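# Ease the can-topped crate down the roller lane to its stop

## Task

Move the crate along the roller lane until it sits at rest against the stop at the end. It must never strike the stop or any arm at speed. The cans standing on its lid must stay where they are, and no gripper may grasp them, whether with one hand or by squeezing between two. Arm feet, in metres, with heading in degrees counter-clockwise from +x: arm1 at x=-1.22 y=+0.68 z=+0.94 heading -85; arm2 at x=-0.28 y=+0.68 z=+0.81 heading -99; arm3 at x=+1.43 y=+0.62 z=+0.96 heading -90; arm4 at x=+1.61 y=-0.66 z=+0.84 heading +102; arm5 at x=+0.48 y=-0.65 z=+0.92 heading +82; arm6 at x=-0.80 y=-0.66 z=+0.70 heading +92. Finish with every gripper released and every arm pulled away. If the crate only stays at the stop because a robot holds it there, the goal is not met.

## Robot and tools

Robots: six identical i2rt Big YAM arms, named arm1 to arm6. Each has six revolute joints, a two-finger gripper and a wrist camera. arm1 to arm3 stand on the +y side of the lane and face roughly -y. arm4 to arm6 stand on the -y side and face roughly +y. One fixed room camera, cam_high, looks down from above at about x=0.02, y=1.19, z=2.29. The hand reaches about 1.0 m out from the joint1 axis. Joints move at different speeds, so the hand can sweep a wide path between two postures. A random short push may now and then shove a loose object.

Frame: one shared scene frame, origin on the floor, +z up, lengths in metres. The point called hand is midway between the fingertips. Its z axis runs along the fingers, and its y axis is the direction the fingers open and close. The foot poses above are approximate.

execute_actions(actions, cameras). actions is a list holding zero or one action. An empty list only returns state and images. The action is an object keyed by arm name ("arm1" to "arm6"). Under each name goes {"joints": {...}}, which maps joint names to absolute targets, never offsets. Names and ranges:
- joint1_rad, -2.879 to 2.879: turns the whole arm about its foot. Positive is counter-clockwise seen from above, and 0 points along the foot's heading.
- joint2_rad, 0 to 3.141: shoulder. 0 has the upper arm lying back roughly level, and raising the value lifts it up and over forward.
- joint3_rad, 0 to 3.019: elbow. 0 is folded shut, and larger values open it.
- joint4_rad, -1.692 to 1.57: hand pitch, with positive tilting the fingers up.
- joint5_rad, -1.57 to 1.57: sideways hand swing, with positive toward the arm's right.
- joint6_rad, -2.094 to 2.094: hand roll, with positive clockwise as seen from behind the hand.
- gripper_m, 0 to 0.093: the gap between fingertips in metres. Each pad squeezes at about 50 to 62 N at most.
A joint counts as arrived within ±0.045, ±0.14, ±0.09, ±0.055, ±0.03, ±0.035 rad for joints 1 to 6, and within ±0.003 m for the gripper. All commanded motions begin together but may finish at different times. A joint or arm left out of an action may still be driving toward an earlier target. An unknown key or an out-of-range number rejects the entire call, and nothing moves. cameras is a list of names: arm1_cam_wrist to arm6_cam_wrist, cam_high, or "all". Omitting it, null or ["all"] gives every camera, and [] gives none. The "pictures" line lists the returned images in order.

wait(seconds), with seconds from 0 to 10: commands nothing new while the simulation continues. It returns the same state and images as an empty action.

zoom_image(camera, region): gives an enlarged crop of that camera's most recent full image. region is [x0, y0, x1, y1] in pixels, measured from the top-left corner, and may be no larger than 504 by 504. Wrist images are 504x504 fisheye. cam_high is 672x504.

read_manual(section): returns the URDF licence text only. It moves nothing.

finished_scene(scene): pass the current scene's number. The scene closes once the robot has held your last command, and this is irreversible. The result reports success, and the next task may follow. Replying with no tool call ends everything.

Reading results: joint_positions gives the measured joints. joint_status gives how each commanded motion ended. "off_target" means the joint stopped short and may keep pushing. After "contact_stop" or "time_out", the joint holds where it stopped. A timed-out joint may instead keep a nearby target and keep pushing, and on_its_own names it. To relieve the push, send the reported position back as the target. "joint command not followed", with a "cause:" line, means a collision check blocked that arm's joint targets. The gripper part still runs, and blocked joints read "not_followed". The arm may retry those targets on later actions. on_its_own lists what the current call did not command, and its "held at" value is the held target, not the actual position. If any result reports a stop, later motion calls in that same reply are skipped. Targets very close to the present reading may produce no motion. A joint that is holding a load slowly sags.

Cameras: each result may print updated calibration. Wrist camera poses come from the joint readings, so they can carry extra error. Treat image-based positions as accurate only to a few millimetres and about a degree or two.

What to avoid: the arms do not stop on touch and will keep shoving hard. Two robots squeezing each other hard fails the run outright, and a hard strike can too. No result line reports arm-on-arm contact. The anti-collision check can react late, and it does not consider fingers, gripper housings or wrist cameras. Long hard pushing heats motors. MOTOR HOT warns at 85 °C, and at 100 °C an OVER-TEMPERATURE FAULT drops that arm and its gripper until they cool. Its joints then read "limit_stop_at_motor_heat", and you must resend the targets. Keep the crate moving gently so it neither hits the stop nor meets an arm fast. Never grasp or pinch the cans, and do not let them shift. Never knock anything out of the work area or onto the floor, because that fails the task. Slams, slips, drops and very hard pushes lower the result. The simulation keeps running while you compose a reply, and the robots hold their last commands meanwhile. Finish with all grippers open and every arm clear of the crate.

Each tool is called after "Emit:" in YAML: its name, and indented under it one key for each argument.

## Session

Emit:
execute_actions:
  actions: []

Scene clock: 0.00 s.
Motor temperatures (°C, as the motors report them): arm1=[26 30 27 29 27 29] | arm2=[27 28 27 29 28 26] | arm3=[29 31 28 27 29 29] | arm4=[28 26 27 28 29 27] | arm5=[29 31 30 28 29 29] | arm6=[27 28 28 28 27 28]
arm1.joint_positions: joint1_rad=-0.480 joint2_rad=+0.545 joint3_rad=+1.389 joint4_rad=-1.317 joint5_rad=+0.058 joint6_rad=+0.142 gripper_m=+0.094
arm1.joint_status: not commanded
arm1.hand: x=-1.3067 y=+0.4960 z=+1.5039 quat_wxyz=(-0.305, -0.748, -0.407, +0.426) (m; scene frame)
arm2.joint_positions: joint1_rad=-0.404 joint2_rad=+0.576 joint3_rad=+1.432 joint4_rad=-1.432 joint5_rad=-0.183 joint6_rad=-0.482 gripper_m=+0.094
arm2.joint_status: not commanded
arm2.hand: x=-0.3650 y=+0.4976 z=+1.3623 quat_wxyz=(-0.204, -0.614, -0.626, +0.434) (m; scene frame)
arm3.joint_positions: joint1_rad=-0.526 joint2_rad=+0.598 joint3_rad=+1.334 joint4_rad=-1.386 joint5_rad=-0.246 joint6_rad=+0.004 gripper_m=+0.094
arm3.joint_status: not commanded
arm3.hand: x=+1.3507 y=+0.4042 z=+1.4643 quat_wxyz=(-0.316, -0.745, -0.492, +0.322) (m; scene frame)
arm4.joint_positions: joint1_rad=+0.401 joint2_rad=+0.492 joint3_rad=+1.360 joint4_rad=-1.289 joint5_rad=-0.072 joint6_rad=-0.491 gripper_m=+0.095
arm4.joint_status: not commanded
arm4.hand: x=+1.4879 y=-0.5145 z=+1.4003 quat_wxyz=(-0.343, +0.820, -0.170, -0.425) (m; scene frame)
arm5.joint_positions: joint1_rad=+0.097 joint2_rad=+0.626 joint3_rad=+1.403 joint4_rad=-1.311 joint5_rad=-0.104 joint6_rad=-0.486 gripper_m=+0.094
arm5.joint_status: not commanded
arm5.hand: x=+0.4668 y=-0.4127 z=+1.4729 quat_wxyz=(-0.412, +0.746, -0.442, -0.280) (m; scene frame)
arm6.joint_positions: joint1_rad=-0.027 joint2_rad=+0.632 joint3_rad=+1.457 joint4_rad=-1.190 joint5_rad=-0.010 joint6_rad=+0.208 gripper_m=+0.095
arm6.joint_status: not commanded
arm6.hand: x=-0.8000 y=-0.4238 z=+1.3095 quat_wxyz=(-0.353, +0.519, -0.634, -0.451) (m; scene frame)
pictures: arm1_cam_wrist, arm2_cam_wrist, arm3_cam_wrist, arm4_cam_wrist, arm5_cam_wrist, arm6_cam_wrist, cam_high
camera_calibration (this result's frames):
arm1_cam_wrist: T_world_to_cam=[[-0.868189, 0.483544, -0.111504, -1.20548], [0.476467, 0.749502, -0.459594, 0.948547], [-0.138661, -0.452142, -0.881102, 1.49344], [0, 0, 0, 1]] pos_world=[-1.29146, 0.547215, 1.61741]
arm2_cam_wrist: T_world_to_cam=[[-0.95057, 0.113376, 0.289072, -0.792849], [0.0188487, 0.950309, -0.310736, -0.039508], [-0.309938, -0.289928, -0.905472, 1.38786], [0, 0, 0, 1]] pos_world=[-0.322764, 0.529814, 1.47358]
arm3_cam_wrist: T_world_to_cam=[[-0.939723, 0.303313, -0.157865, 1.38324], [0.337876, 0.894612, -0.292421, -0.383945], [0.0525326, -0.328134, -0.943169, 1.56443], [0, 0, 0, 1]] pos_world=[1.34741, 0.437269, 1.58162]
arm4_cam_wrist: T_world_to_cam=[[0.567756, 0.707201, 0.42133, -1.07113], [0.813466, -0.403524, -0.418858, -0.831984], [-0.1262, 0.580547, -0.804387, 1.73894], [0, 0, 0, 1]] pos_world=[1.50438, -0.587761, 1.5016]
arm5_cam_wrist: T_world_to_cam=[[0.891402, 0.271645, 0.362784, -0.841019], [0.399269, -0.849444, -0.345005, -0.0228682], [0.214446, 0.452386, -0.865655, 1.48868], [0, 0, 0, 1]] pos_world=[0.439574, -0.464426, 1.5859]
arm6_cam_wrist: T_world_to_cam=[[0.977809, -0.0426623, -0.20511, 1.03522], [-0.150057, -0.825829, -0.54359, 0.247133], [-0.146195, 0.562305, -0.813904, 1.30858], [0, 0, 0, 1]] pos_world=[-0.783856, -0.487566, 1.41173]
Images, in order (width x height): arm1_cam_wrist 504x504, arm2_cam_wrist 504x504, arm3_cam_wrist 504x504, arm4_cam_wrist 504x504, arm5_cam_wrist 504x504, arm6_cam_wrist 504x504, cam_high 672x504.

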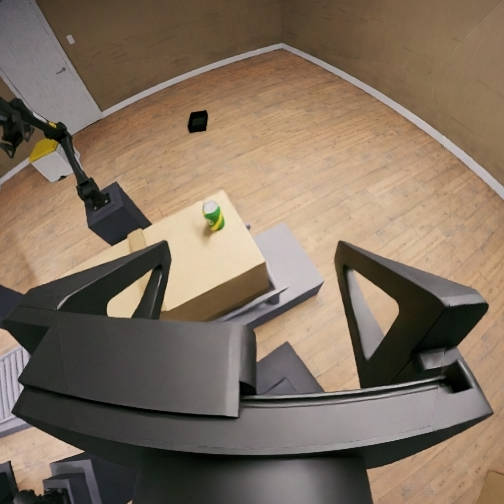

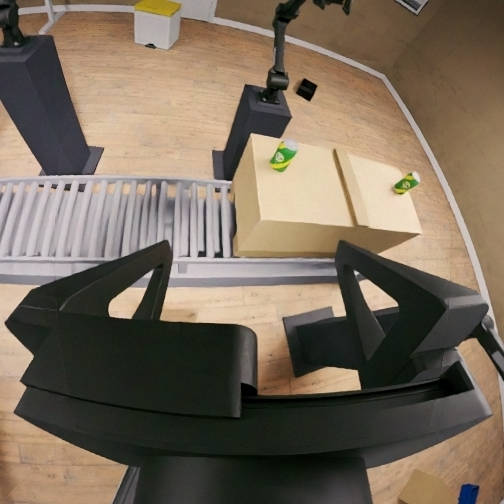

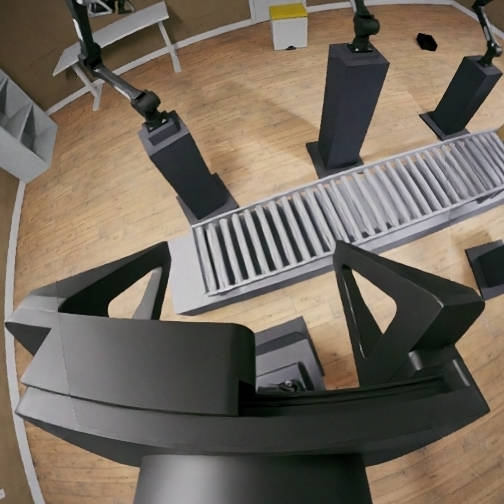

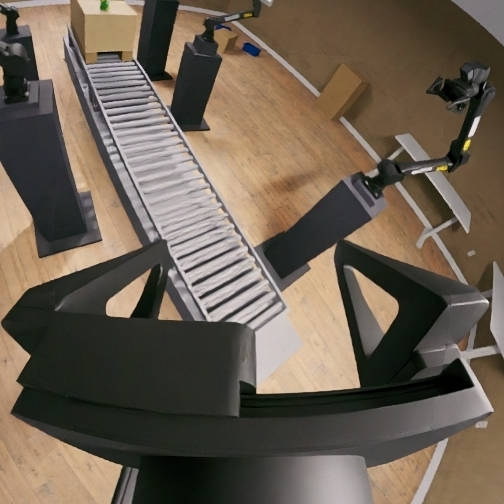

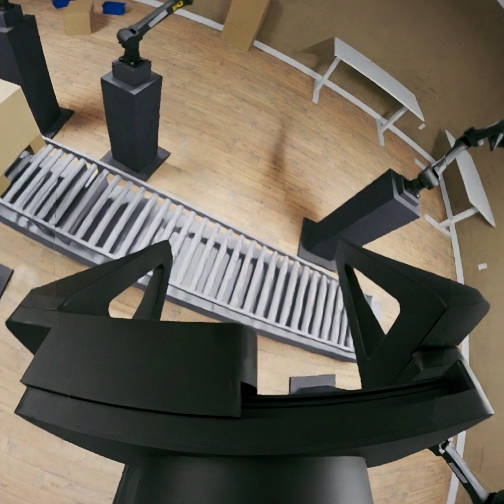

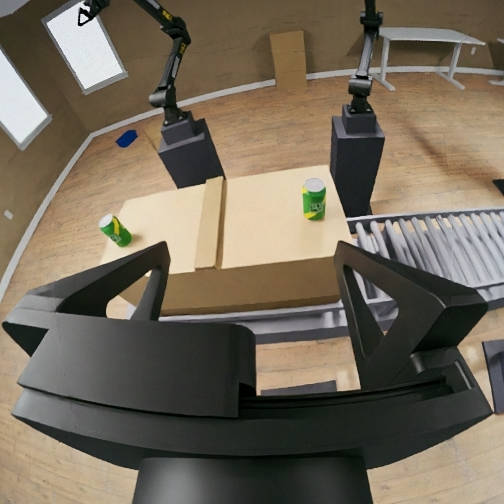

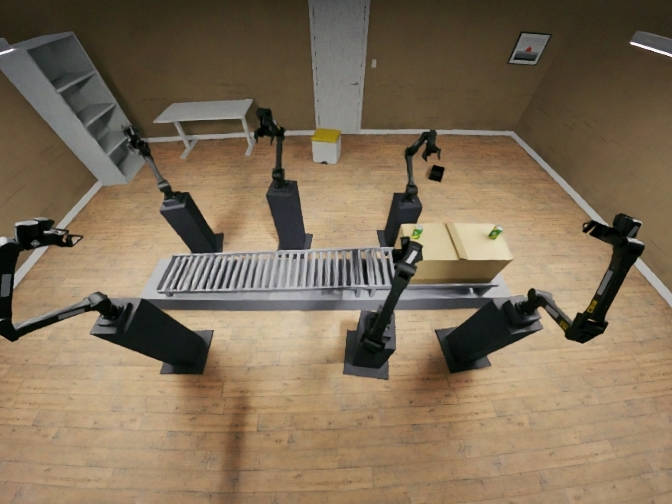

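Emit:
execute_actions:
  actions:
    - {"arm1":{"joints":{"joint1_rad":-0.85,"joint2_rad":2.8,"joint3_rad":1.62,"joint4_rad":0.9,"joint5_rad":-1.1,"joint6_rad":0,"gripper_m":0}},"arm5":{"joints":{"joint1_rad":1.0,"joint2_rad":2.8,"joint3_rad":1.81,"joint4_rad":0.45,"joint5_rad":0,"joint6_rad":0,"gripper_m":0}},"arm3":{"joints":{"joint1_rad":-0.95,"joint2_rad":3.0,"joint3_rad":2.12,"joint4_rad":0.4,"joint5_rad":0,"joint6_rad":0,"gripper_m":0}}}
  cameras: ["arm1_cam_wrist"]

Emit:
execute_actions:
  actions:
    - {"arm1":{"joints":{"joint1_rad":-0.7}}}
  cameras: []

Emit:
execute_actions:
  actions:
    - {"arm1":{"joints":{"joint1_rad":-0.57}}}
  cameras: []

Emit:
execute_actions:
  actions:
    - {"arm1":{"joints":{"joint1_rad":-0.43}}}
  cameras: []

Emit:
execute_actions:
  actions:
    - {"arm1":{"joints":{"joint1_rad":-0.29}}}
  cameras: ["cam_high","arm1_cam_wrist","arm5_cam_wrist"]

Scene clock: 3.27 s.
Motor temperatures (°C, as the motors report them): arm1=[26 30 27 29 27 29] | arm2=[27 28 28 29 28 26] | arm3=[29 31 29 27 29 29] | arm4=[28 26 28 28 29 27] | arm5=[29 32 30 28 29 29] | arm6=[27 28 29 28 27 28]
arm1.joint_positions: joint1_rad=-0.840 joint2_rad=+2.803 joint3_rad=+1.614 joint4_rad=+0.883 joint5_rad=-1.096 joint6_rad=+0.010 gripper_m=+0.000
arm1.joint_status: all done
arm1.hand: x=-1.5735 y=+0.0670 z=+0.7393 quat_wxyz=(-0.592, -0.510, -0.551, +0.294) (m; scene frame)
arm2.joint_positions: joint1_rad=-0.404 joint2_rad=+0.576 joint3_rad=+1.432 joint4_rad=-1.432 joint5_rad=-0.183 joint6_rad=-0.482 gripper_m=+0.094
arm2.joint_status: not commanded
arm2.hand: x=-0.3650 y=+0.4976 z=+1.3623 quat_wxyz=(-0.204, -0.614, -0.626, +0.434) (m; scene frame)
arm3.joint_positions: joint1_rad=-0.947 joint2_rad=+3.020 joint3_rad=+2.093 joint4_rad=+0.384 joint5_rad=-0.003 joint6_rad=+0.004 gripper_m=+0.000
arm3.joint_status: all done
arm3.hand: x=+0.7461 y=+0.1240 z=+0.6251 quat_wxyz=(-0.153, -0.830, -0.270, +0.464) (m; scene frame)
arm4.joint_positions: joint1_rad=+0.401 joint2_rad=+0.492 joint3_rad=+1.360 joint4_rad=-1.289 joint5_rad=-0.072 joint6_rad=-0.491 gripper_m=+0.095
arm4.joint_status: not commanded
arm4.hand: x=+1.4879 y=-0.5145 z=+1.4003 quat_wxyz=(-0.343, +0.820, -0.170, -0.425) (m; scene frame)
arm5.joint_positions: joint1_rad=+1.001 joint2_rad=+2.799 joint3_rad=+1.791 joint4_rad=+0.427 joint5_rad=+0.000 joint6_rad=-0.016 gripper_m=+0.001
arm5.joint_status: all done
arm5.hand: x=-0.1288 y=-0.1153 z=+0.6517 quat_wxyz=(-0.173, +0.829, -0.301, -0.439) (m; scene frame)
arm6.joint_positions: joint1_rad=-0.027 joint2_rad=+0.632 joint3_rad=+1.457 joint4_rad=-1.190 joint5_rad=-0.010 joint6_rad=+0.208 gripper_m=+0.095
arm6.joint_status: not commanded
arm6.hand: x=-0.8000 y=-0.4238 z=+1.3095 quat_wxyz=(-0.353, +0.519, -0.634, -0.451) (m; scene frame)
pictures: arm1_cam_wrist
camera_calibration (this result's frames):
arm1_cam_wrist: T_world_to_cam=[[-0.909102, -0.307292, -0.281257, -1.2008], [-0.0245022, 0.713443, -0.700285, 0.43785], [0.415853, -0.629739, -0.656121, 1.307], [0, 0, 0, 1]] pos_world=[-1.62445, 0.141692, 0.826436]
Images, in order (width x height): arm1_cam_wrist 504x504.

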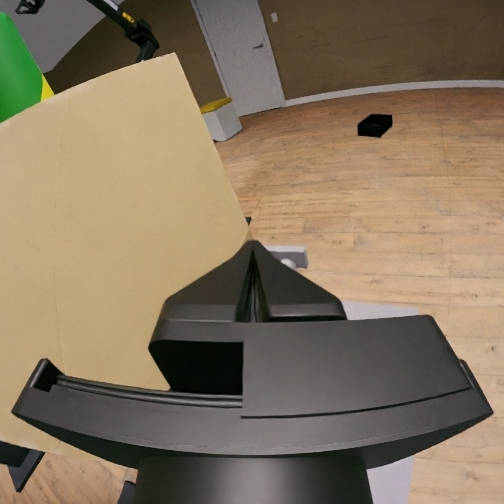

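Scene clock: 4.47 s.
Motor temperatures (°C, as the motors report them): arm1=[26 30 27 29 27 29] | arm2=[27 28 29 29 28 26] | arm3=[29 32 29 27 29 29] | arm4=[28 26 28 28 29 27] | arm5=[29 32 30 28 29 29] | arm6=[27 28 29 28 27 28]
arm1.joint_positions: joint1_rad=-0.693 joint2_rad=+2.803 joint3_rad=+1.614 joint4_rad=+0.883 joint5_rad=-1.098 joint6_rad=+0.009 gripper_m=+0.000
arm1.joint_status: all done
arm1.hand: x=-1.4800 y=+0.0209 z=+0.7404 quat_wxyz=(-0.612, -0.467, -0.588, +0.250) (m; scene frame)
arm2.joint_positions: joint1_rad=-0.404 joint2_rad=+0.576 joint3_rad=+1.432 joint4_rad=-1.432 joint5_rad=-0.183 joint6_rad=-0.482 gripper_m=+0.094
arm2.joint_status: not commanded
arm2.hand: x=-0.3650 y=+0.4976 z=+1.3623 quat_wxyz=(-0.204, -0.614, -0.626, +0.434) (m; scene frame)
arm3.joint_positions: joint1_rad=-0.947 joint2_rad=+3.020 joint3_rad=+2.093 joint4_rad=+0.384 joint5_rad=-0.003 joint6_rad=+0.004 gripper_m=+0.000
arm3.joint_status: not commanded
arm3.hand: x=+0.7461 y=+0.1240 z=+0.6251 quat_wxyz=(-0.153, -0.830, -0.270, +0.464) (m; scene frame)
arm4.joint_positions: joint1_rad=+0.401 joint2_rad=+0.492 joint3_rad=+1.360 joint4_rad=-1.289 joint5_rad=-0.072 joint6_rad=-0.491 gripper_m=+0.095
arm4.joint_status: not commanded
arm4.hand: x=+1.4879 y=-0.5145 z=+1.4003 quat_wxyz=(-0.343, +0.820, -0.170, -0.425) (m; scene frame)
arm5.joint_positions: joint1_rad=+1.001 joint2_rad=+2.799 joint3_rad=+1.791 joint4_rad=+0.427 joint5_rad=+0.000 joint6_rad=-0.016 gripper_m=+0.001
arm5.joint_status: not commanded
arm5.hand: x=-0.1288 y=-0.1153 z=+0.6517 quat_wxyz=(-0.173, +0.829, -0.301, -0.439) (m; scene frame)
arm6.joint_positions: joint1_rad=-0.027 joint2_rad=+0.632 joint3_rad=+1.457 joint4_rad=-1.190 joint5_rad=-0.010 joint6_rad=+0.208 gripper_m=+0.095
arm6.joint_status: not commanded
arm6.hand: x=-0.8000 y=-0.4238 z=+1.3095 quat_wxyz=(-0.353, +0.519, -0.634, -0.451) (m; scene frame)
pictures: none
No camera images: the call's "cameras" was empty. Leave "cameras" out to get every camera's image.

Scene clock: 5.77 s.
Motor temperatures (°C, as the motors report them): arm1=[26 31 28 29 27 29] | arm2=[27 28 29 29 28 26] | arm3=[29 32 29 27 29 29] | arm4=[28 26 28 28 29 27] | arm5=[29 32 30 28 29 29] | arm6=[27 28 29 28 27 28]
arm1.joint_positions: joint1_rad=-0.603 joint2_rad=+2.803 joint3_rad=+1.615 joint4_rad=+0.886 joint5_rad=-1.089 joint6_rad=+0.007 gripper_m=+0.000
arm1.joint_status: all done
arm1.hand: x=-1.4218 y=-0.0015 z=+0.7413 quat_wxyz=(-0.621, -0.440, -0.608, +0.227) (m; scene frame)
arm2.joint_positions: joint1_rad=-0.404 joint2_rad=+0.576 joint3_rad=+1.432 joint4_rad=-1.432 joint5_rad=-0.183 joint6_rad=-0.482 gripper_m=+0.094
arm2.joint_status: not commanded
arm2.hand: x=-0.3650 y=+0.4976 z=+1.3623 quat_wxyz=(-0.204, -0.614, -0.626, +0.434) (m; scene frame)
arm3.joint_positions: joint1_rad=-0.947 joint2_rad=+3.020 joint3_rad=+2.093 joint4_rad=+0.384 joint5_rad=-0.003 joint6_rad=+0.004 gripper_m=+0.000
arm3.joint_status: not commanded
arm3.hand: x=+0.7461 y=+0.1240 z=+0.6251 quat_wxyz=(-0.153, -0.830, -0.270, +0.464) (m; scene frame)
arm4.joint_positions: joint1_rad=+0.401 joint2_rad=+0.492 joint3_rad=+1.360 joint4_rad=-1.289 joint5_rad=-0.072 joint6_rad=-0.491 gripper_m=+0.095
arm4.joint_status: not commanded
arm4.hand: x=+1.4879 y=-0.5145 z=+1.4003 quat_wxyz=(-0.343, +0.820, -0.170, -0.425) (m; scene frame)
arm5.joint_positions: joint1_rad=+1.001 joint2_rad=+2.799 joint3_rad=+1.791 joint4_rad=+0.427 joint5_rad=+0.000 joint6_rad=-0.016 gripper_m=+0.001
arm5.joint_status: not commanded
arm5.hand: x=-0.1288 y=-0.1153 z=+0.6517 quat_wxyz=(-0.173, +0.829, -0.301, -0.439) (m; scene frame)
arm6.joint_positions: joint1_rad=-0.027 joint2_rad=+0.632 joint3_rad=+1.457 joint4_rad=-1.190 joint5_rad=-0.010 joint6_rad=+0.208 gripper_m=+0.095
arm6.joint_status: not commanded
arm6.hand: x=-0.8000 y=-0.4238 z=+1.3095 quat_wxyz=(-0.353, +0.519, -0.634, -0.451) (m; scene frame)
pictures: none
No camera images: the call's "cameras" was empty. Leave "cameras" out to get every camera's image.

Scene clock: 7.47 s.
Motor temperatures (°C, as the motors report them): arm1=[26 31 28 29 28 29] | arm2=[27 28 29 29 28 26] | arm3=[29 32 30 27 29 29] | arm4=[28 26 28 28 29 27] | arm5=[29 33 31 28 29 29] | arm6=[27 28 29 28 27 28]
arm1.joint_positions: joint1_rad=-0.432 joint2_rad=+2.803 joint3_rad=+1.615 joint4_rad=+0.887 joint5_rad=-1.096 joint6_rad=+0.006 gripper_m=+0.000
arm1.joint_status: all done
arm1.hand: x=-1.3027 y=-0.0263 z=+0.7427 quat_wxyz=(-0.639, -0.383, -0.644, +0.172) (m; scene frame)
arm2.joint_positions: joint1_rad=-0.404 joint2_rad=+0.576 joint3_rad=+1.432 joint4_rad=-1.432 joint5_rad=-0.183 joint6_rad=-0.482 gripper_m=+0.094
arm2.joint_status: not commanded
arm2.hand: x=-0.3650 y=+0.4976 z=+1.3623 quat_wxyz=(-0.204, -0.614, -0.626, +0.434) (m; scene frame)
arm3.joint_positions: joint1_rad=-0.947 joint2_rad=+3.020 joint3_rad=+2.093 joint4_rad=+0.384 joint5_rad=-0.003 joint6_rad=+0.004 gripper_m=+0.000
arm3.joint_status: not commanded
arm3.hand: x=+0.7461 y=+0.1240 z=+0.6251 quat_wxyz=(-0.153, -0.830, -0.270, +0.464) (m; scene frame)
arm4.joint_positions: joint1_rad=+0.401 joint2_rad=+0.492 joint3_rad=+1.360 joint4_rad=-1.289 joint5_rad=-0.072 joint6_rad=-0.491 gripper_m=+0.095
arm4.joint_status: not commanded
arm4.hand: x=+1.4879 y=-0.5145 z=+1.4003 quat_wxyz=(-0.343, +0.820, -0.170, -0.425) (m; scene frame)
arm5.joint_positions: joint1_rad=+1.001 joint2_rad=+2.799 joint3_rad=+1.791 joint4_rad=+0.427 joint5_rad=+0.000 joint6_rad=-0.016 gripper_m=+0.001
arm5.joint_status: not commanded
arm5.hand: x=-0.1288 y=-0.1153 z=+0.6517 quat_wxyz=(-0.173, +0.829, -0.301, -0.439) (m; scene frame)
arm6.joint_positions: joint1_rad=-0.027 joint2_rad=+0.632 joint3_rad=+1.457 joint4_rad=-1.190 joint5_rad=-0.010 joint6_rad=+0.208 gripper_m=+0.095
arm6.joint_status: not commanded
arm6.hand: x=-0.8000 y=-0.4238 z=+1.3095 quat_wxyz=(-0.353, +0.519, -0.634, -0.451) (m; scene frame)
pictures: none
No camera images: the call's "cameras" was empty. Leave "cameras" out to get every camera's image.

Scene clock: 8.77 s.
Motor temperatures (°C, as the motors report them): arm1=[26 31 28 29 28 29] | arm2=[27 28 29 29 28 26] | arm3=[29 33 30 27 29 29] | arm4=[28 26 29 28 29 27] | arm5=[29 33 31 28 29 29] | arm6=[27 28 29 28 27 28]
arm1.joint_positions: joint1_rad=-0.300 joint2_rad=+2.803 joint3_rad=+1.614 joint4_rad=+0.889 joint5_rad=-1.096 joint6_rad=+0.005 gripper_m=+0.000
arm1.joint_status: all done
arm1.hand: x=-1.2101 y=-0.0315 z=+0.7432 quat_wxyz=(-0.648, -0.339, -0.669, +0.131) (m; scene frame)
arm2.joint_positions: joint1_rad=-0.404 joint2_rad=+0.576 joint3_rad=+1.432 joint4_rad=-1.432 joint5_rad=-0.183 joint6_rad=-0.482 gripper_m=+0.094
arm2.joint_status: not commanded
arm2.hand: x=-0.3650 y=+0.4976 z=+1.3623 quat_wxyz=(-0.204, -0.614, -0.626, +0.434) (m; scene frame)
arm3.joint_positions: joint1_rad=-0.947 joint2_rad=+3.020 joint3_rad=+2.093 joint4_rad=+0.384 joint5_rad=-0.003 joint6_rad=+0.004 gripper_m=+0.000
arm3.joint_status: not commanded
arm3.hand: x=+0.7461 y=+0.1240 z=+0.6251 quat_wxyz=(-0.153, -0.830, -0.270, +0.464) (m; scene frame)
arm4.joint_positions: joint1_rad=+0.401 joint2_rad=+0.492 joint3_rad=+1.360 joint4_rad=-1.289 joint5_rad=-0.072 joint6_rad=-0.491 gripper_m=+0.095
arm4.joint_status: not commanded
arm4.hand: x=+1.4879 y=-0.5145 z=+1.4003 quat_wxyz=(-0.343, +0.820, -0.170, -0.425) (m; scene frame)
arm5.joint_positions: joint1_rad=+1.001 joint2_rad=+2.799 joint3_rad=+1.791 joint4_rad=+0.427 joint5_rad=+0.000 joint6_rad=-0.016 gripper_m=+0.001
arm5.joint_status: not commanded
arm5.hand: x=-0.1288 y=-0.1153 z=+0.6517 quat_wxyz=(-0.173, +0.829, -0.301, -0.439) (m; scene frame)
arm6.joint_positions: joint1_rad=-0.027 joint2_rad=+0.632 joint3_rad=+1.457 joint4_rad=-1.190 joint5_rad=-0.010 joint6_rad=+0.208 gripper_m=+0.095
arm6.joint_status: not commanded
arm6.hand: x=-0.8000 y=-0.4238 z=+1.3095 quat_wxyz=(-0.353, +0.519, -0.634, -0.451) (m; scene frame)
pictures: arm1_cam_wrist, arm5_cam_wrist, cam_high
camera_calibration (this result's frames):
arm1_cam_wrist: T_world_to_cam=[[-0.624017, -0.734538, -0.266564, -0.57907], [-0.393419, 0.590072, -0.705008, 0.0729961], [0.675147, -0.335065, -0.657197, 1.42024], [0, 0, 0, 1]] pos_world=[-1.2915, 0.00745199, 0.830481]
arm5_cam_wrist: T_world_to_cam=[[0.650509, 0.759282, 0.0181352, 0.156877], [0.713808, -0.603043, -0.356115, 0.260311], [-0.259455, 0.244601, -0.934266, 0.730698], [0, 0, 0, 1]] pos_world=[-0.098279, -0.140864, 0.772522]
Images, in order (width x height): arm1_cam_wrist 504x504, arm5_cam_wrist 504x504, cam_high 672x504.

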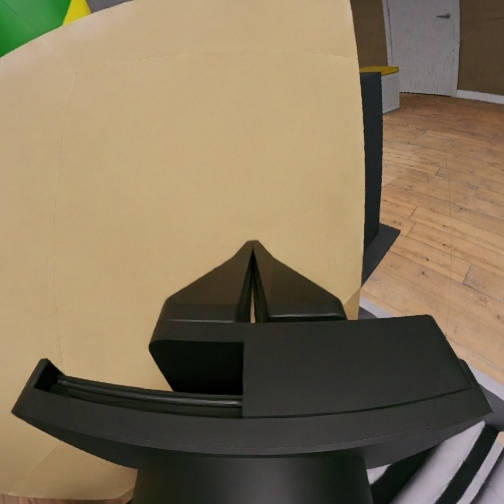

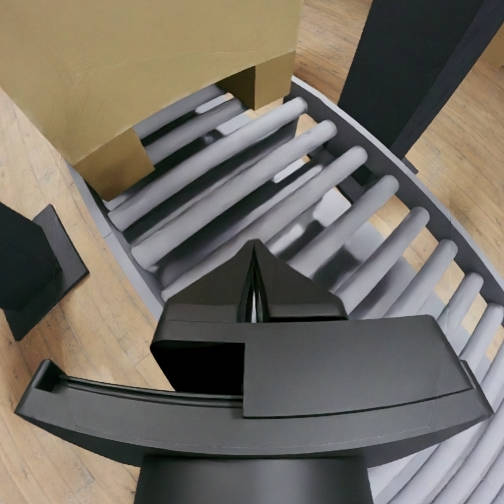

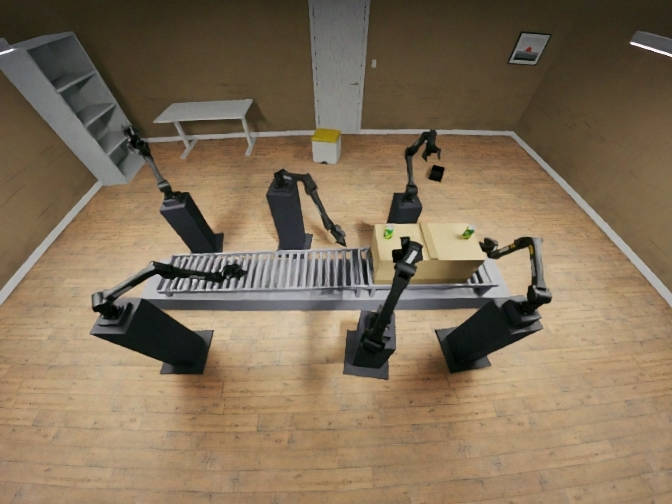

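Emit:
execute_actions:
  actions:
    - {"arm1":{"joints":{"joint1_rad":-0.15}},"arm5":{"joints":{"joint1_rad":0.93,"joint4_rad":0.65}},"arm3":{"joints":{"joint4_rad":0.6}}}
  cameras: []

Emit:
execute_actions:
  actions:
    - {"arm1":{"joints":{"joint1_rad":-0.02}}}
  cameras: []

Emit:
execute_actions:
  actions:
    - {"arm1":{"joints":{"joint1_rad":0.1}},"arm5":{"joints":{"joint1_rad":0.8}}}
  cameras: []

Emit:
execute_actions:
  actions:
    - {"arm1":{"joints":{"joint1_rad":0.22}},"arm5":{"joints":{"joint1_rad":0.69}}}
  cameras: ["cam_high","arm1_cam_wrist","arm5_cam_wrist"]

Scene clock: 11.00 s.
Motor temperatures (°C, as the motors report them): arm1=[26 32 28 29 28 29] | arm2=[27 28 30 29 28 26] | arm3=[29 33 30 27 29 29] | arm4=[28 26 29 28 29 27] | arm5=[29 33 31 28 29 29] | arm6=[27 28 30 28 27 28]
arm1.joint_positions: joint1_rad=-0.154 joint2_rad=+2.803 joint3_rad=+1.614 joint4_rad=+0.889 joint5_rad=-1.096 joint6_rad=+0.005 gripper_m=+0.000
arm1.joint_status: all done
arm1.hand: x=-1.1070 y=-0.0233 z=+0.7438 quat_wxyz=(-0.656, -0.289, -0.692, +0.084) (m; scene frame)
arm2.joint_positions: joint1_rad=-0.404 joint2_rad=+0.576 joint3_rad=+1.432 joint4_rad=-1.432 joint5_rad=-0.183 joint6_rad=-0.482 gripper_m=+0.094
arm2.joint_status: not commanded
arm2.hand: x=-0.3650 y=+0.4976 z=+1.3623 quat_wxyz=(-0.204, -0.614, -0.626, +0.434) (m; scene frame)
arm3.joint_positions: joint1_rad=-0.947 joint2_rad=+3.020 joint3_rad=+2.093 joint4_rad=+0.582 joint5_rad=-0.003 joint6_rad=+0.004 gripper_m=+0.000
arm3.joint_status: all done
arm3.hand: x=+0.7289 y=+0.1114 z=+0.6689 quat_wxyz=(-0.179, -0.780, -0.254, +0.543) (m; scene frame)
arm4.joint_positions: joint1_rad=+0.401 joint2_rad=+0.492 joint3_rad=+1.360 joint4_rad=-1.289 joint5_rad=-0.072 joint6_rad=-0.491 gripper_m=+0.095
arm4.joint_status: not commanded
arm4.hand: x=+1.4879 y=-0.5145 z=+1.4003 quat_wxyz=(-0.343, +0.820, -0.170, -0.425) (m; scene frame)
arm5.joint_positions: joint1_rad=+0.923 joint2_rad=+2.799 joint3_rad=+1.791 joint4_rad=+0.623 joint5_rad=+0.000 joint6_rad=-0.015 gripper_m=+0.001
arm5.joint_status: all done
arm5.hand: x=-0.1016 y=-0.0536 z=+0.6948 quat_wxyz=(-0.223, +0.770, -0.313, -0.510) (m; scene frame)
arm6.joint_positions: joint1_rad=-0.027 joint2_rad=+0.632 joint3_rad=+1.457 joint4_rad=-1.190 joint5_rad=-0.010 joint6_rad=+0.208 gripper_m=+0.095
arm6.joint_status: not commanded
arm6.hand: x=-0.8000 y=-0.4238 z=+1.3095 quat_wxyz=(-0.353, +0.519, -0.634, -0.451) (m; scene frame)
pictures: none
No camera images: the call's "cameras" was empty. Leave "cameras" out to get every camera's image.

Scene clock: 12.53 s.
Motor temperatures (°C, as the motors report them): arm1=[26 32 28 29 28 29] | arm2=[27 28 30 29 28 26] | arm3=[29 34 30 27 29 29] | arm4=[28 26 29 28 29 27] | arm5=[29 33 31 28 29 29] | arm6=[27 28 30 28 27 28]
arm1.joint_positions: joint1_rad=-0.030 joint2_rad=+2.802 joint3_rad=+1.611 joint4_rad=+0.893 joint5_rad=-1.096 joint6_rad=+0.005 gripper_m=+0.000
arm1.joint_status: all done
arm1.hand: x=-1.0219 y=-0.0041 z=+0.7444 quat_wxyz=(-0.660, -0.245, -0.709, +0.044) (m; scene frame)
arm2.joint_positions: joint1_rad=-0.404 joint2_rad=+0.576 joint3_rad=+1.432 joint4_rad=-1.432 joint5_rad=-0.183 joint6_rad=-0.482 gripper_m=+0.094
arm2.joint_status: not commanded
arm2.hand: x=-0.3650 y=+0.4976 z=+1.3623 quat_wxyz=(-0.204, -0.614, -0.626, +0.434) (m; scene frame)
arm3.joint_positions: joint1_rad=-0.947 joint2_rad=+3.020 joint3_rad=+2.093 joint4_rad=+0.582 joint5_rad=-0.003 joint6_rad=+0.004 gripper_m=+0.000
arm3.joint_status: not commanded
arm3.hand: x=+0.7289 y=+0.1114 z=+0.6689 quat_wxyz=(-0.179, -0.780, -0.254, +0.543) (m; scene frame)
arm4.joint_positions: joint1_rad=+0.401 joint2_rad=+0.492 joint3_rad=+1.360 joint4_rad=-1.289 joint5_rad=-0.072 joint6_rad=-0.491 gripper_m=+0.095
arm4.joint_status: not commanded
arm4.hand: x=+1.4879 y=-0.5145 z=+1.4003 quat_wxyz=(-0.343, +0.820, -0.170, -0.425) (m; scene frame)
arm5.joint_positions: joint1_rad=+0.923 joint2_rad=+2.799 joint3_rad=+1.791 joint4_rad=+0.623 joint5_rad=+0.000 joint6_rad=-0.015 gripper_m=+0.001
arm5.joint_status: not commanded
arm5.hand: x=-0.1016 y=-0.0536 z=+0.6948 quat_wxyz=(-0.223, +0.770, -0.313, -0.510) (m; scene frame)
arm6.joint_positions: joint1_rad=-0.027 joint2_rad=+0.632 joint3_rad=+1.457 joint4_rad=-1.190 joint5_rad=-0.010 joint6_rad=+0.208 gripper_m=+0.095
arm6.joint_status: not commanded
arm6.hand: x=-0.8000 y=-0.4238 z=+1.3095 quat_wxyz=(-0.353, +0.519, -0.634, -0.451) (m; scene frame)
pictures: none
No camera images: the call's "cameras" was empty. Leave "cameras" out to get every camera's image.

Scene clock: 14.17 s.
Motor temperatures (°C, as the motors report them): arm1=[26 32 28 29 28 29] | arm2=[27 28 30 29 28 26] | arm3=[29 34 31 27 29 29] | arm4=[28 26 29 28 29 27] | arm5=[29 34 31 28 29 29] | arm6=[27 28 30 28 27 28]
arm1.joint_positions: joint1_rad=+0.096 joint2_rad=+2.802 joint3_rad=+1.611 joint4_rad=+0.893 joint5_rad=-1.096 joint6_rad=+0.005 gripper_m=+0.000
arm1.joint_status: all done
arm1.hand: x=-0.9381 y=+0.0255 z=+0.7447 quat_wxyz=(-0.661, -0.199, -0.723, +0.003) (m; scene frame)
arm2.joint_positions: joint1_rad=-0.404 joint2_rad=+0.576 joint3_rad=+1.432 joint4_rad=-1.432 joint5_rad=-0.183 joint6_rad=-0.482 gripper_m=+0.094
arm2.joint_status: not commanded
arm2.hand: x=-0.3650 y=+0.4976 z=+1.3623 quat_wxyz=(-0.204, -0.614, -0.626, +0.434) (m; scene frame)
arm3.joint_positions: joint1_rad=-0.947 joint2_rad=+3.020 joint3_rad=+2.093 joint4_rad=+0.582 joint5_rad=-0.003 joint6_rad=+0.004 gripper_m=+0.000
arm3.joint_status: not commanded
arm3.hand: x=+0.7289 y=+0.1114 z=+0.6689 quat_wxyz=(-0.179, -0.780, -0.254, +0.543) (m; scene frame)
arm4.joint_positions: joint1_rad=+0.401 joint2_rad=+0.492 joint3_rad=+1.360 joint4_rad=-1.289 joint5_rad=-0.072 joint6_rad=-0.491 gripper_m=+0.095
arm4.joint_status: not commanded
arm4.hand: x=+1.4879 y=-0.5145 z=+1.4003 quat_wxyz=(-0.343, +0.820, -0.170, -0.425) (m; scene frame)
arm5.joint_positions: joint1_rad=+0.801 joint2_rad=+2.799 joint3_rad=+1.791 joint4_rad=+0.623 joint5_rad=+0.001 joint6_rad=-0.014 gripper_m=+0.001
arm5.joint_status: all done
arm5.hand: x=-0.0246 y=+0.0131 z=+0.6959 quat_wxyz=(-0.255, +0.748, -0.360, -0.495) (m; scene frame)
arm6.joint_positions: joint1_rad=-0.027 joint2_rad=+0.632 joint3_rad=+1.457 joint4_rad=-1.190 joint5_rad=-0.010 joint6_rad=+0.208 gripper_m=+0.095
arm6.joint_status: not commanded
arm6.hand: x=-0.8000 y=-0.4238 z=+1.3095 quat_wxyz=(-0.353, +0.519, -0.634, -0.451) (m; scene frame)
pictures: none
No camera images: the call's "cameras" was empty. Leave "cameras" out to get every camera's image.

Scene clock: 15.47 s.
Motor temperatures (°C, as the motors report them): arm1=[26 32 28 29 28 29] | arm2=[27 28 31 29 28 26] | arm3=[29 34 31 27 29 29] | arm4=[28 26 29 28 29 27] | arm5=[29 34 31 28 29 29] | arm6=[27 28 30 28 27 28]
arm1.joint_positions: joint1_rad=+0.213 joint2_rad=+2.801 joint3_rad=+1.609 joint4_rad=+0.896 joint5_rad=-1.096 joint6_rad=+0.005 gripper_m=+0.000
arm1.joint_status: all done
arm1.hand: x=-0.8638 y=+0.0629 z=+0.7451 quat_wxyz=(-0.660, -0.156, -0.734, -0.035) (m; scene frame)
arm2.joint_positions: joint1_rad=-0.404 joint2_rad=+0.576 joint3_rad=+1.432 joint4_rad=-1.432 joint5_rad=-0.183 joint6_rad=-0.482 gripper_m=+0.094
arm2.joint_status: not commanded
arm2.hand: x=-0.3650 y=+0.4976 z=+1.3623 quat_wxyz=(-0.204, -0.614, -0.626, +0.434) (m; scene frame)
arm3.joint_positions: joint1_rad=-0.947 joint2_rad=+3.020 joint3_rad=+2.093 joint4_rad=+0.582 joint5_rad=-0.003 joint6_rad=+0.004 gripper_m=+0.000
arm3.joint_status: not commanded
arm3.hand: x=+0.7289 y=+0.1114 z=+0.6689 quat_wxyz=(-0.179, -0.780, -0.254, +0.543) (m; scene frame)
arm4.joint_positions: joint1_rad=+0.401 joint2_rad=+0.492 joint3_rad=+1.360 joint4_rad=-1.289 joint5_rad=-0.072 joint6_rad=-0.491 gripper_m=+0.095
arm4.joint_status: not commanded
arm4.hand: x=+1.4879 y=-0.5145 z=+1.4003 quat_wxyz=(-0.343, +0.820, -0.170, -0.425) (m; scene frame)
arm5.joint_positions: joint1_rad=+0.689 joint2_rad=+2.799 joint3_rad=+1.791 joint4_rad=+0.623 joint5_rad=+0.001 joint6_rad=-0.014 gripper_m=+0.001
arm5.joint_status: all done
arm5.hand: x=+0.0524 y=+0.0654 z=+0.6969 quat_wxyz=(-0.282, +0.727, -0.401, -0.481) (m; scene frame)
arm6.joint_positions: joint1_rad=-0.027 joint2_rad=+0.632 joint3_rad=+1.457 joint4_rad=-1.190 joint5_rad=-0.010 joint6_rad=+0.208 gripper_m=+0.095
arm6.joint_status: not commanded
arm6.hand: x=-0.8000 y=-0.4238 z=+1.3095 quat_wxyz=(-0.353, +0.519, -0.634, -0.451) (m; scene frame)
pictures: arm1_cam_wrist, arm5_cam_wrist, cam_high
camera_calibration (this result's frames):
arm1_cam_wrist: T_world_to_cam=[[-0.182772, -0.948524, -0.258643, 0.095678], [-0.634738, 0.314744, -0.705722, -0.0357591], [0.750801, 0.0351845, -0.65959, 1.26317], [0, 0, 0, 1]] pos_world=[-0.953601, 0.0575638, 0.832686]
arm5_cam_wrist: T_world_to_cam=[[0.853723, 0.520303, 0.0210109, -0.0960604], [0.449424, -0.715843, -0.534404, 0.401581], [-0.263012, 0.465676, -0.844968, 0.699301], [0, 0, 0, 1]] pos_world=[0.0854529, 0.0118022, 0.807512]
Images, in order (width x height): arm1_cam_wrist 504x504, arm5_cam_wrist 504x504, cam_high 672x504.

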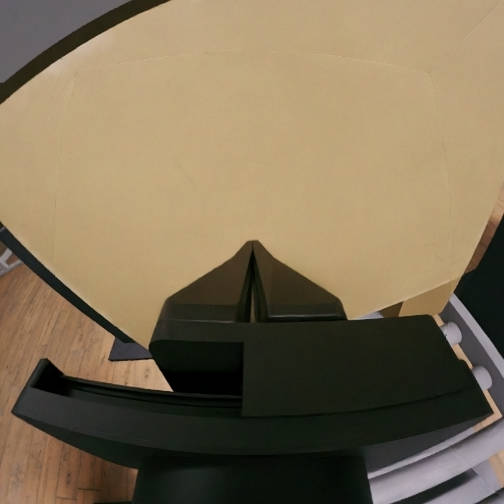

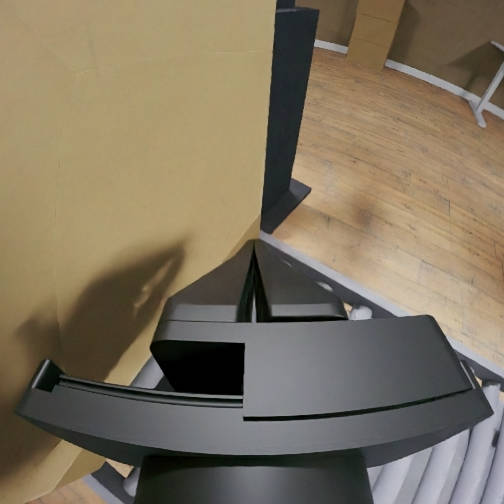

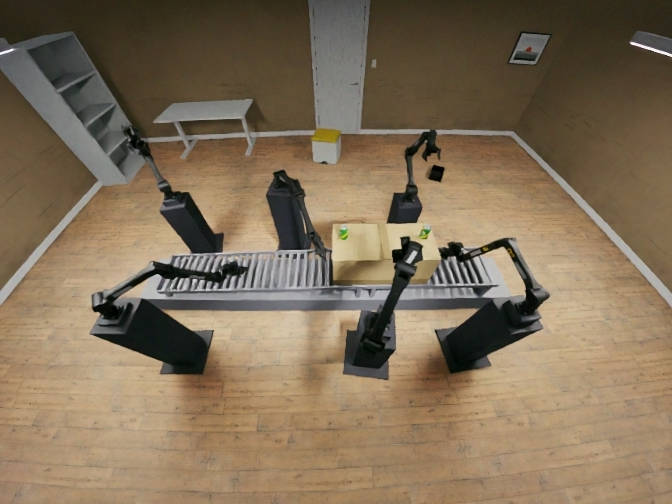

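Emit:
execute_actions:
  actions:
    - {"arm1":{"joints":{"joint1_rad":0.33,"joint3_rad":1.8,"joint4_rad":0.6,"joint5_rad":-0.8}},"arm5":{"joints":{"joint1_rad":0.63,"joint3_rad":1.55,"joint4_rad":1.0,"joint5_rad":-0.3}}}
  cameras: []

Emit:
execute_actions:
  actions:
    - {"arm1":{"joints":{"joint1_rad":0.45}},"arm5":{"joints":{"joint1_rad":0.52}}}
  cameras: []

Emit:
execute_actions:
  actions:
    - {"arm1":{"joints":{"joint1_rad":0.57}},"arm5":{"joints":{"joint1_rad":0.42}}}
  cameras: ["cam_high","arm1_cam_wrist","arm5_cam_wrist"]

Scene clock: 18.63 s.
Motor temperatures (°C, as the motors report them): arm1=[26 33 28 29 28 29] | arm2=[27 28 31 29 28 26] | arm3=[29 35 31 27 29 29] | arm4=[28 26 30 28 29 27] | arm5=[30 34 31 28 29 29] | arm6=[27 28 31 28 27 28]
arm1.joint_positions: joint1_rad=+0.340 joint2_rad=+2.801 joint3_rad=+1.778 joint4_rad=+0.610 joint5_rad=-0.804 joint6_rad=+0.005 gripper_m=+0.000
arm1.joint_status: all done
arm1.hand: x=-0.7791 y=+0.0190 z=+0.7419 quat_wxyz=(-0.604, -0.236, -0.761, -0.002) (m; scene frame)
arm2.joint_positions: joint1_rad=-0.404 joint2_rad=+0.576 joint3_rad=+1.432 joint4_rad=-1.432 joint5_rad=-0.183 joint6_rad=-0.482 gripper_m=+0.094
arm2.joint_status: not commanded
arm2.hand: x=-0.3650 y=+0.4976 z=+1.3623 quat_wxyz=(-0.204, -0.614, -0.626, +0.434) (m; scene frame)
arm3.joint_positions: joint1_rad=-0.947 joint2_rad=+3.020 joint3_rad=+2.093 joint4_rad=+0.582 joint5_rad=-0.003 joint6_rad=+0.004 gripper_m=+0.000
arm3.joint_status: not commanded
arm3.hand: x=+0.7289 y=+0.1114 z=+0.6689 quat_wxyz=(-0.179, -0.780, -0.254, +0.543) (m; scene frame)
arm4.joint_positions: joint1_rad=+0.401 joint2_rad=+0.492 joint3_rad=+1.360 joint4_rad=-1.289 joint5_rad=-0.072 joint6_rad=-0.491 gripper_m=+0.095
arm4.joint_status: not commanded
arm4.hand: x=+1.4879 y=-0.5145 z=+1.4003 quat_wxyz=(-0.343, +0.820, -0.170, -0.425) (m; scene frame)
arm5.joint_positions: joint1_rad=+0.475 joint2_rad=+2.820 joint3_rad=+1.506 joint4_rad=+0.962 joint5_rad=-0.252 joint6_rad=+0.031 gripper_m=+0.000
arm5.joint_status: joint1_rad time_out (moved -0.214 of -0.059); joint5_rad time_out (moved -0.252 of -0.301); the others done
arm5.on_its_own: joint1_rad reads +0.475 and still pushes toward +0.630 since a time_out; joint5_rad reads -0.252 and still pushes toward -0.300 since a time_out
arm5.hand: x=+0.2088 y=+0.0244 z=+0.6533 quat_wxyz=(-0.243, +0.699, -0.424, -0.522) (m; scene frame)
arm6.joint_positions: joint1_rad=-0.027 joint2_rad=+0.632 joint3_rad=+1.457 joint4_rad=-1.190 joint5_rad=-0.010 joint6_rad=+0.208 gripper_m=+0.095
arm6.joint_status: not commanded
arm6.hand: x=-0.8000 y=-0.4238 z=+1.3095 quat_wxyz=(-0.353, +0.519, -0.634, -0.451) (m; scene frame)
pictures: none
No camera images: the call's "cameras" was empty. Leave "cameras" out to get every camera's image.

not run: a stop came earlier in this reply.

not run: a stop came earlier in this reply.

Rolling now, heavier.

Emit:
execute_actions:
  actions:
    - {"arm5":{"joints":{"joint1_rad":0.45,"joint5_rad":-0.6}}}
  cameras: []

Emit:
execute_actions:
  actions:
    - {"arm5":{"joints":{"joint1_rad":0.27,"joint5_rad":-0.9}}}
  cameras: []

Emit:
execute_actions:
  actions:
    - {"arm5":{"joints":{"joint1_rad":0.13}}}
  cameras: []

Emit:
execute_actions:
  actions:
    - {"arm5":{"joints":{"joint1_rad":-0.01}}}
  cameras: []

Emit:
execute_actions:
  actions:
    - {"arm5":{"joints":{"joint1_rad":-0.15}}}
  cameras: []

Emit:
execute_actions:
  actions:
    - {"arm5":{"joints":{"joint1_rad":-0.27}}}
  cameras: ["cam_high","arm3_cam_wrist"]

Scene clock: 21.33 s.
Motor temperatures (°C, as the motors report them): arm1=[26 33 28 29 28 29] | arm2=[27 28 31 29 28 26] | arm3=[29 35 31 27 29 29] | arm4=[28 26 30 28 29 27] | arm5=[30 34 31 28 30 29] | arm6=[27 28 31 28 27 28]
arm1.joint_positions: joint1_rad=+0.340 joint2_rad=+2.801 joint3_rad=+1.778 joint4_rad=+0.610 joint5_rad=-0.804 joint6_rad=+0.005 gripper_m=+0.000
arm1.joint_status: not commanded
arm1.hand: x=-0.7791 y=+0.0190 z=+0.7419 quat_wxyz=(-0.604, -0.236, -0.761, -0.002) (m; scene frame)
arm2.joint_positions: joint1_rad=-0.404 joint2_rad=+0.576 joint3_rad=+1.432 joint4_rad=-1.432 joint5_rad=-0.183 joint6_rad=-0.482 gripper_m=+0.094
arm2.joint_status: not commanded
arm2.hand: x=-0.3650 y=+0.4976 z=+1.3623 quat_wxyz=(-0.204, -0.614, -0.626, +0.434) (m; scene frame)
arm3.joint_positions: joint1_rad=-0.947 joint2_rad=+3.020 joint3_rad=+2.093 joint4_rad=+0.582 joint5_rad=-0.003 joint6_rad=+0.004 gripper_m=+0.000
arm3.joint_status: not commanded
arm3.hand: x=+0.7289 y=+0.1114 z=+0.6689 quat_wxyz=(-0.179, -0.780, -0.254, +0.543) (m; scene frame)
arm4.joint_positions: joint1_rad=+0.401 joint2_rad=+0.492 joint3_rad=+1.360 joint4_rad=-1.289 joint5_rad=-0.072 joint6_rad=-0.491 gripper_m=+0.095
arm4.joint_status: not commanded
arm4.hand: x=+1.4879 y=-0.5145 z=+1.4003 quat_wxyz=(-0.343, +0.820, -0.170, -0.425) (m; scene frame)
arm5.joint_positions: joint1_rad=+0.311 joint2_rad=+2.820 joint3_rad=+1.498 joint4_rad=+0.962 joint5_rad=-0.552 joint6_rad=+0.018 gripper_m=+0.000
arm5.joint_status: joint1_rad time_out (moved -0.164 of -0.025); joint5_rad time_out (moved -0.301 of -0.348)
arm5.on_its_own: joint1_rad reads +0.311 and still pushes toward +0.450 since a time_out; joint5_rad reads -0.552 and still pushes toward -0.600 since a time_out
arm5.hand: x=+0.2790 y=+0.0297 z=+0.6584 quat_wxyz=(-0.182, +0.703, -0.398, -0.560) (m; scene frame)
arm6.joint_positions: joint1_rad=-0.027 joint2_rad=+0.632 joint3_rad=+1.457 joint4_rad=-1.190 joint5_rad=-0.010 joint6_rad=+0.208 gripper_m=+0.095
arm6.joint_status: not commanded
arm6.hand: x=-0.8000 y=-0.4238 z=+1.3095 quat_wxyz=(-0.353, +0.519, -0.634, -0.451) (m; scene frame)
pictures: none
No camera images: the call's "cameras" was empty. Leave "cameras" out to get every camera's image.

not run: a stop came earlier in this reply.

not run: a stop came earlier in this reply.

not run: a stop came earlier in this reply.

not run: a stop came earlier in this reply.

not run: a stop came earlier in this reply.

Emit:
execute_actions:
  actions:
    - {"arm5":{"joints":{"joint1_rad":0.25,"joint5_rad":-0.9}}}
  cameras: []

Emit:
execute_actions:
  actions:
    - {"arm5":{"joints":{"joint1_rad":0.09}}}
  cameras: []

Emit:
execute_actions:
  actions:
    - {"arm5":{"joints":{"joint1_rad":-0.07}}}
  cameras: []

Emit:
execute_actions:
  actions:
    - {"arm5":{"joints":{"joint1_rad":-0.22}}}
  cameras: ["cam_high","arm3_cam_wrist"]

Scene clock: 23.63 s.
Motor temperatures (°C, as the motors report them): arm1=[26 33 29 29 27 29] | arm2=[27 28 31 29 28 26] | arm3=[29 35 32 27 29 29] | arm4=[28 26 30 28 29 27] | arm5=[30 35 31 28 31 29] | arm6=[27 28 31 28 27 28]
arm1.joint_positions: joint1_rad=+0.340 joint2_rad=+2.801 joint3_rad=+1.778 joint4_rad=+0.610 joint5_rad=-0.804 joint6_rad=+0.005 gripper_m=+0.000
arm1.joint_status: not commanded
arm1.hand: x=-0.7791 y=+0.0190 z=+0.7419 quat_wxyz=(-0.604, -0.236, -0.761, -0.002) (m; scene frame)
arm2.joint_positions: joint1_rad=-0.404 joint2_rad=+0.576 joint3_rad=+1.432 joint4_rad=-1.432 joint5_rad=-0.183 joint6_rad=-0.482 gripper_m=+0.094
arm2.joint_status: not commanded
arm2.hand: x=-0.3650 y=+0.4976 z=+1.3623 quat_wxyz=(-0.204, -0.614, -0.626, +0.434) (m; scene frame)
arm3.joint_positions: joint1_rad=-0.947 joint2_rad=+3.020 joint3_rad=+2.093 joint4_rad=+0.582 joint5_rad=-0.003 joint6_rad=+0.004 gripper_m=+0.000
arm3.joint_status: not commanded
arm3.hand: x=+0.7289 y=+0.1114 z=+0.6689 quat_wxyz=(-0.179, -0.780, -0.254, +0.543) (m; scene frame)
arm4.joint_positions: joint1_rad=+0.401 joint2_rad=+0.492 joint3_rad=+1.360 joint4_rad=-1.289 joint5_rad=-0.072 joint6_rad=-0.491 gripper_m=+0.095
arm4.joint_status: not commanded
arm4.hand: x=+1.4879 y=-0.5145 z=+1.4003 quat_wxyz=(-0.343, +0.820, -0.170, -0.425) (m; scene frame)
arm5.joint_positions: joint1_rad=+0.077 joint2_rad=+2.820 joint3_rad=+1.511 joint4_rad=+0.967 joint5_rad=-0.856 joint6_rad=+0.015 gripper_m=+0.000
arm5.joint_status: joint1_rad off_target (ended at +0.077, target +0.250); joint5_rad off_target (ended at -0.856, target -0.900)
arm5.hand: x=+0.4006 y=+0.0358 z=+0.6762 quat_wxyz=(-0.151, +0.682, -0.385, -0.603) (m; scene frame)
arm6.joint_positions: joint1_rad=-0.027 joint2_rad=+0.632 joint3_rad=+1.457 joint4_rad=-1.190 joint5_rad=-0.010 joint6_rad=+0.208 gripper_m=+0.095
arm6.joint_status: not commanded
arm6.hand: x=-0.8000 y=-0.4238 z=+1.3095 quat_wxyz=(-0.353, +0.519, -0.634, -0.451) (m; scene frame)
pictures: none
No camera images: the call's "cameras" was empty. Leave "cameras" out to get every camera's image.

Scene clock: 25.67 s.
Motor temperatures (°C, as the motors report them): arm1=[26 33 29 29 27 29] | arm2=[27 28 32 29 28 26] | arm3=[29 36 32 27 29 29] | arm4=[28 26 30 28 29 27] | arm5=[30 35 31 28 31 29] | arm6=[27 28 31 28 27 28]
arm1.joint_positions: joint1_rad=+0.340 joint2_rad=+2.801 joint3_rad=+1.778 joint4_rad=+0.610 joint5_rad=-0.804 joint6_rad=+0.005 gripper_m=+0.000
arm1.joint_status: not commanded
arm1.hand: x=-0.7791 y=+0.0190 z=+0.7419 quat_wxyz=(-0.604, -0.236, -0.761, -0.002) (m; scene frame)
arm2.joint_positions: joint1_rad=-0.404 joint2_rad=+0.576 joint3_rad=+1.432 joint4_rad=-1.432 joint5_rad=-0.183 joint6_rad=-0.482 gripper_m=+0.094
arm2.joint_status: not commanded
arm2.hand: x=-0.3650 y=+0.4976 z=+1.3623 quat_wxyz=(-0.204, -0.614, -0.626, +0.434) (m; scene frame)
arm3.joint_positions: joint1_rad=-0.947 joint2_rad=+3.020 joint3_rad=+2.093 joint4_rad=+0.582 joint5_rad=-0.003 joint6_rad=+0.004 gripper_m=+0.000
arm3.joint_status: not commanded
arm3.hand: x=+0.7289 y=+0.1114 z=+0.6689 quat_wxyz=(-0.179, -0.780, -0.254, +0.543) (m; scene frame)
arm4.joint_positions: joint1_rad=+0.401 joint2_rad=+0.492 joint3_rad=+1.360 joint4_rad=-1.289 joint5_rad=-0.072 joint6_rad=-0.491 gripper_m=+0.095
arm4.joint_status: not commanded
arm4.hand: x=+1.4879 y=-0.5145 z=+1.4003 quat_wxyz=(-0.343, +0.820, -0.170, -0.425) (m; scene frame)
arm5.joint_positions: joint1_rad=-0.081 joint2_rad=+2.820 joint3_rad=+1.515 joint4_rad=+0.967 joint5_rad=-0.836 joint6_rad=+0.011 gripper_m=+0.000
arm5.joint_status: joint1_rad off_target (ended at -0.081, target +0.090)
arm5.hand: x=+0.5127 y=+0.0433 z=+0.6777 quat_wxyz=(-0.208, +0.648, -0.440, -0.586) (m; scene frame)
arm6.joint_positions: joint1_rad=-0.027 joint2_rad=+0.632 joint3_rad=+1.457 joint4_rad=-1.190 joint5_rad=-0.010 joint6_rad=+0.208 gripper_m=+0.095
arm6.joint_status: not commanded
arm6.hand: x=-0.8000 y=-0.4238 z=+1.3095 quat_wxyz=(-0.353, +0.519, -0.634, -0.451) (m; scene frame)
pictures: none
No camera images: the call's "cameras" was empty. Leave "cameras" out to get every camera's image.

Scene clock: 27.57 s.
Motor temperatures (°C, as the motors report them): arm1=[26 34 29 29 27 29] | arm2=[27 28 32 29 28 26] | arm3=[29 36 32 27 29 29] | arm4=[28 26 30 28 29 27] | arm5=[30 35 31 28 31 29] | arm6=[27 28 31 28 27 28]
arm1.joint_positions: joint1_rad=+0.340 joint2_rad=+2.801 joint3_rad=+1.778 joint4_rad=+0.610 joint5_rad=-0.804 joint6_rad=+0.005 gripper_m=+0.000
arm1.joint_status: not commanded
arm1.hand: x=-0.7791 y=+0.0190 z=+0.7419 quat_wxyz=(-0.604, -0.236, -0.761, -0.002) (m; scene frame)
arm2.joint_positions: joint1_rad=-0.404 joint2_rad=+0.576 joint3_rad=+1.432 joint4_rad=-1.432 joint5_rad=-0.183 joint6_rad=-0.482 gripper_m=+0.094
arm2.joint_status: not commanded
arm2.hand: x=-0.3650 y=+0.4976 z=+1.3623 quat_wxyz=(-0.204, -0.614, -0.626, +0.434) (m; scene frame)
arm3.joint_positions: joint1_rad=-0.947 joint2_rad=+3.020 joint3_rad=+2.093 joint4_rad=+0.582 joint5_rad=-0.003 joint6_rad=+0.004 gripper_m=+0.000
arm3.joint_status: not commanded
arm3.hand: x=+0.7289 y=+0.1114 z=+0.6689 quat_wxyz=(-0.179, -0.780, -0.254, +0.543) (m; scene frame)
arm4.joint_positions: joint1_rad=+0.401 joint2_rad=+0.492 joint3_rad=+1.360 joint4_rad=-1.289 joint5_rad=-0.072 joint6_rad=-0.491 gripper_m=+0.095
arm4.joint_status: not commanded
arm4.hand: x=+1.4879 y=-0.5145 z=+1.4003 quat_wxyz=(-0.343, +0.820, -0.170, -0.425) (m; scene frame)
arm5.joint_positions: joint1_rad=-0.227 joint2_rad=+2.820 joint3_rad=+1.544 joint4_rad=+0.967 joint5_rad=-0.857 joint6_rad=-0.059 gripper_m=+0.001
arm5.joint_status: joint1_rad off_target (ended at -0.227, target -0.070)
arm5.hand: x=+0.6139 y=+0.0414 z=+0.6880 quat_wxyz=(-0.275, +0.633, -0.448, -0.568) (m; scene frame)
arm6.joint_positions: joint1_rad=-0.027 joint2_rad=+0.632 joint3_rad=+1.457 joint4_rad=-1.190 joint5_rad=-0.010 joint6_rad=+0.208 gripper_m=+0.095
arm6.joint_status: not commanded
arm6.hand: x=-0.8000 y=-0.4238 z=+1.3095 quat_wxyz=(-0.353, +0.519, -0.634, -0.451) (m; scene frame)
pictures: none
No camera images: the call's "cameras" was empty. Leave "cameras" out to get every camera's image.

Scene clock: 29.37 s.
Motor temperatures (°C, as the motors report them): arm1=[26 34 29 29 27 29] | arm2=[27 28 32 29 28 26] | arm3=[29 36 32 27 29 29] | arm4=[28 26 30 28 29 27] | arm5=[30 35 31 28 31 29] | arm6=[27 28 31 28 27 28]
arm1.joint_positions: joint1_rad=+0.340 joint2_rad=+2.801 joint3_rad=+1.778 joint4_rad=+0.610 joint5_rad=-0.804 joint6_rad=+0.005 gripper_m=+0.000
arm1.joint_status: not commanded
arm1.hand: x=-0.7791 y=+0.0190 z=+0.7419 quat_wxyz=(-0.604, -0.236, -0.761, -0.002) (m; scene frame)
arm2.joint_positions: joint1_rad=-0.404 joint2_rad=+0.576 joint3_rad=+1.432 joint4_rad=-1.432 joint5_rad=-0.183 joint6_rad=-0.482 gripper_m=+0.094
arm2.joint_status: not commanded
arm2.hand: x=-0.3650 y=+0.4976 z=+1.3623 quat_wxyz=(-0.204, -0.614, -0.626, +0.434) (m; scene frame)
arm3.joint_positions: joint1_rad=-0.947 joint2_rad=+3.020 joint3_rad=+2.093 joint4_rad=+0.582 joint5_rad=-0.003 joint6_rad=+0.004 gripper_m=+0.000
arm3.joint_status: not commanded
arm3.hand: x=+0.7289 y=+0.1114 z=+0.6689 quat_wxyz=(-0.179, -0.780, -0.254, +0.543) (m; scene frame)
arm4.joint_positions: joint1_rad=+0.401 joint2_rad=+0.492 joint3_rad=+1.360 joint4_rad=-1.289 joint5_rad=-0.072 joint6_rad=-0.491 gripper_m=+0.095
arm4.joint_status: not commanded
arm4.hand: x=+1.4879 y=-0.5145 z=+1.4003 quat_wxyz=(-0.343, +0.820, -0.170, -0.425) (m; scene frame)
arm5.joint_positions: joint1_rad=-0.360 joint2_rad=+2.820 joint3_rad=+1.579 joint4_rad=+0.976 joint5_rad=-0.879 joint6_rad=-0.042 gripper_m=+0.001
arm5.joint_status: joint1_rad off_target (ended at -0.360, target -0.220)
arm5.hand: x=+0.7085 y=+0.0297 z=+0.7019 quat_wxyz=(-0.318, +0.600, -0.474, -0.560) (m; scene frame)
arm6.joint_positions: joint1_rad=-0.027 joint2_rad=+0.632 joint3_rad=+1.457 joint4_rad=-1.190 joint5_rad=-0.010 joint6_rad=+0.208 gripper_m=+0.095
arm6.joint_status: not commanded
arm6.hand: x=-0.8000 y=-0.4238 z=+1.3095 quat_wxyz=(-0.353, +0.519, -0.634, -0.451) (m; scene frame)
pictures: arm3_cam_wrist, cam_high
camera_calibration (this result's frames):
arm3_cam_wrist: T_world_to_cam=[[-0.601946, 0.79853, -0.00324022, 0.357362], [0.664788, 0.498872, -0.556043, -0.162356], [-0.442401, -0.336862, -0.831147, 1.03764], [0, 0, 0, 1]] pos_world=[0.782099, 0.145173, 0.773315]
Images, in order (width x height): arm3_cam_wrist 504x504, cam_high 672x504.

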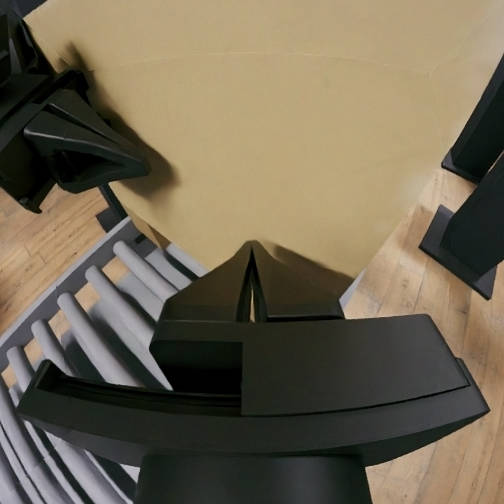

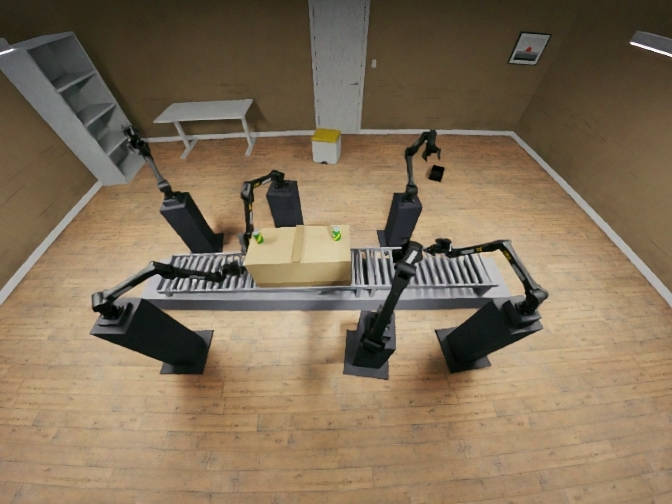

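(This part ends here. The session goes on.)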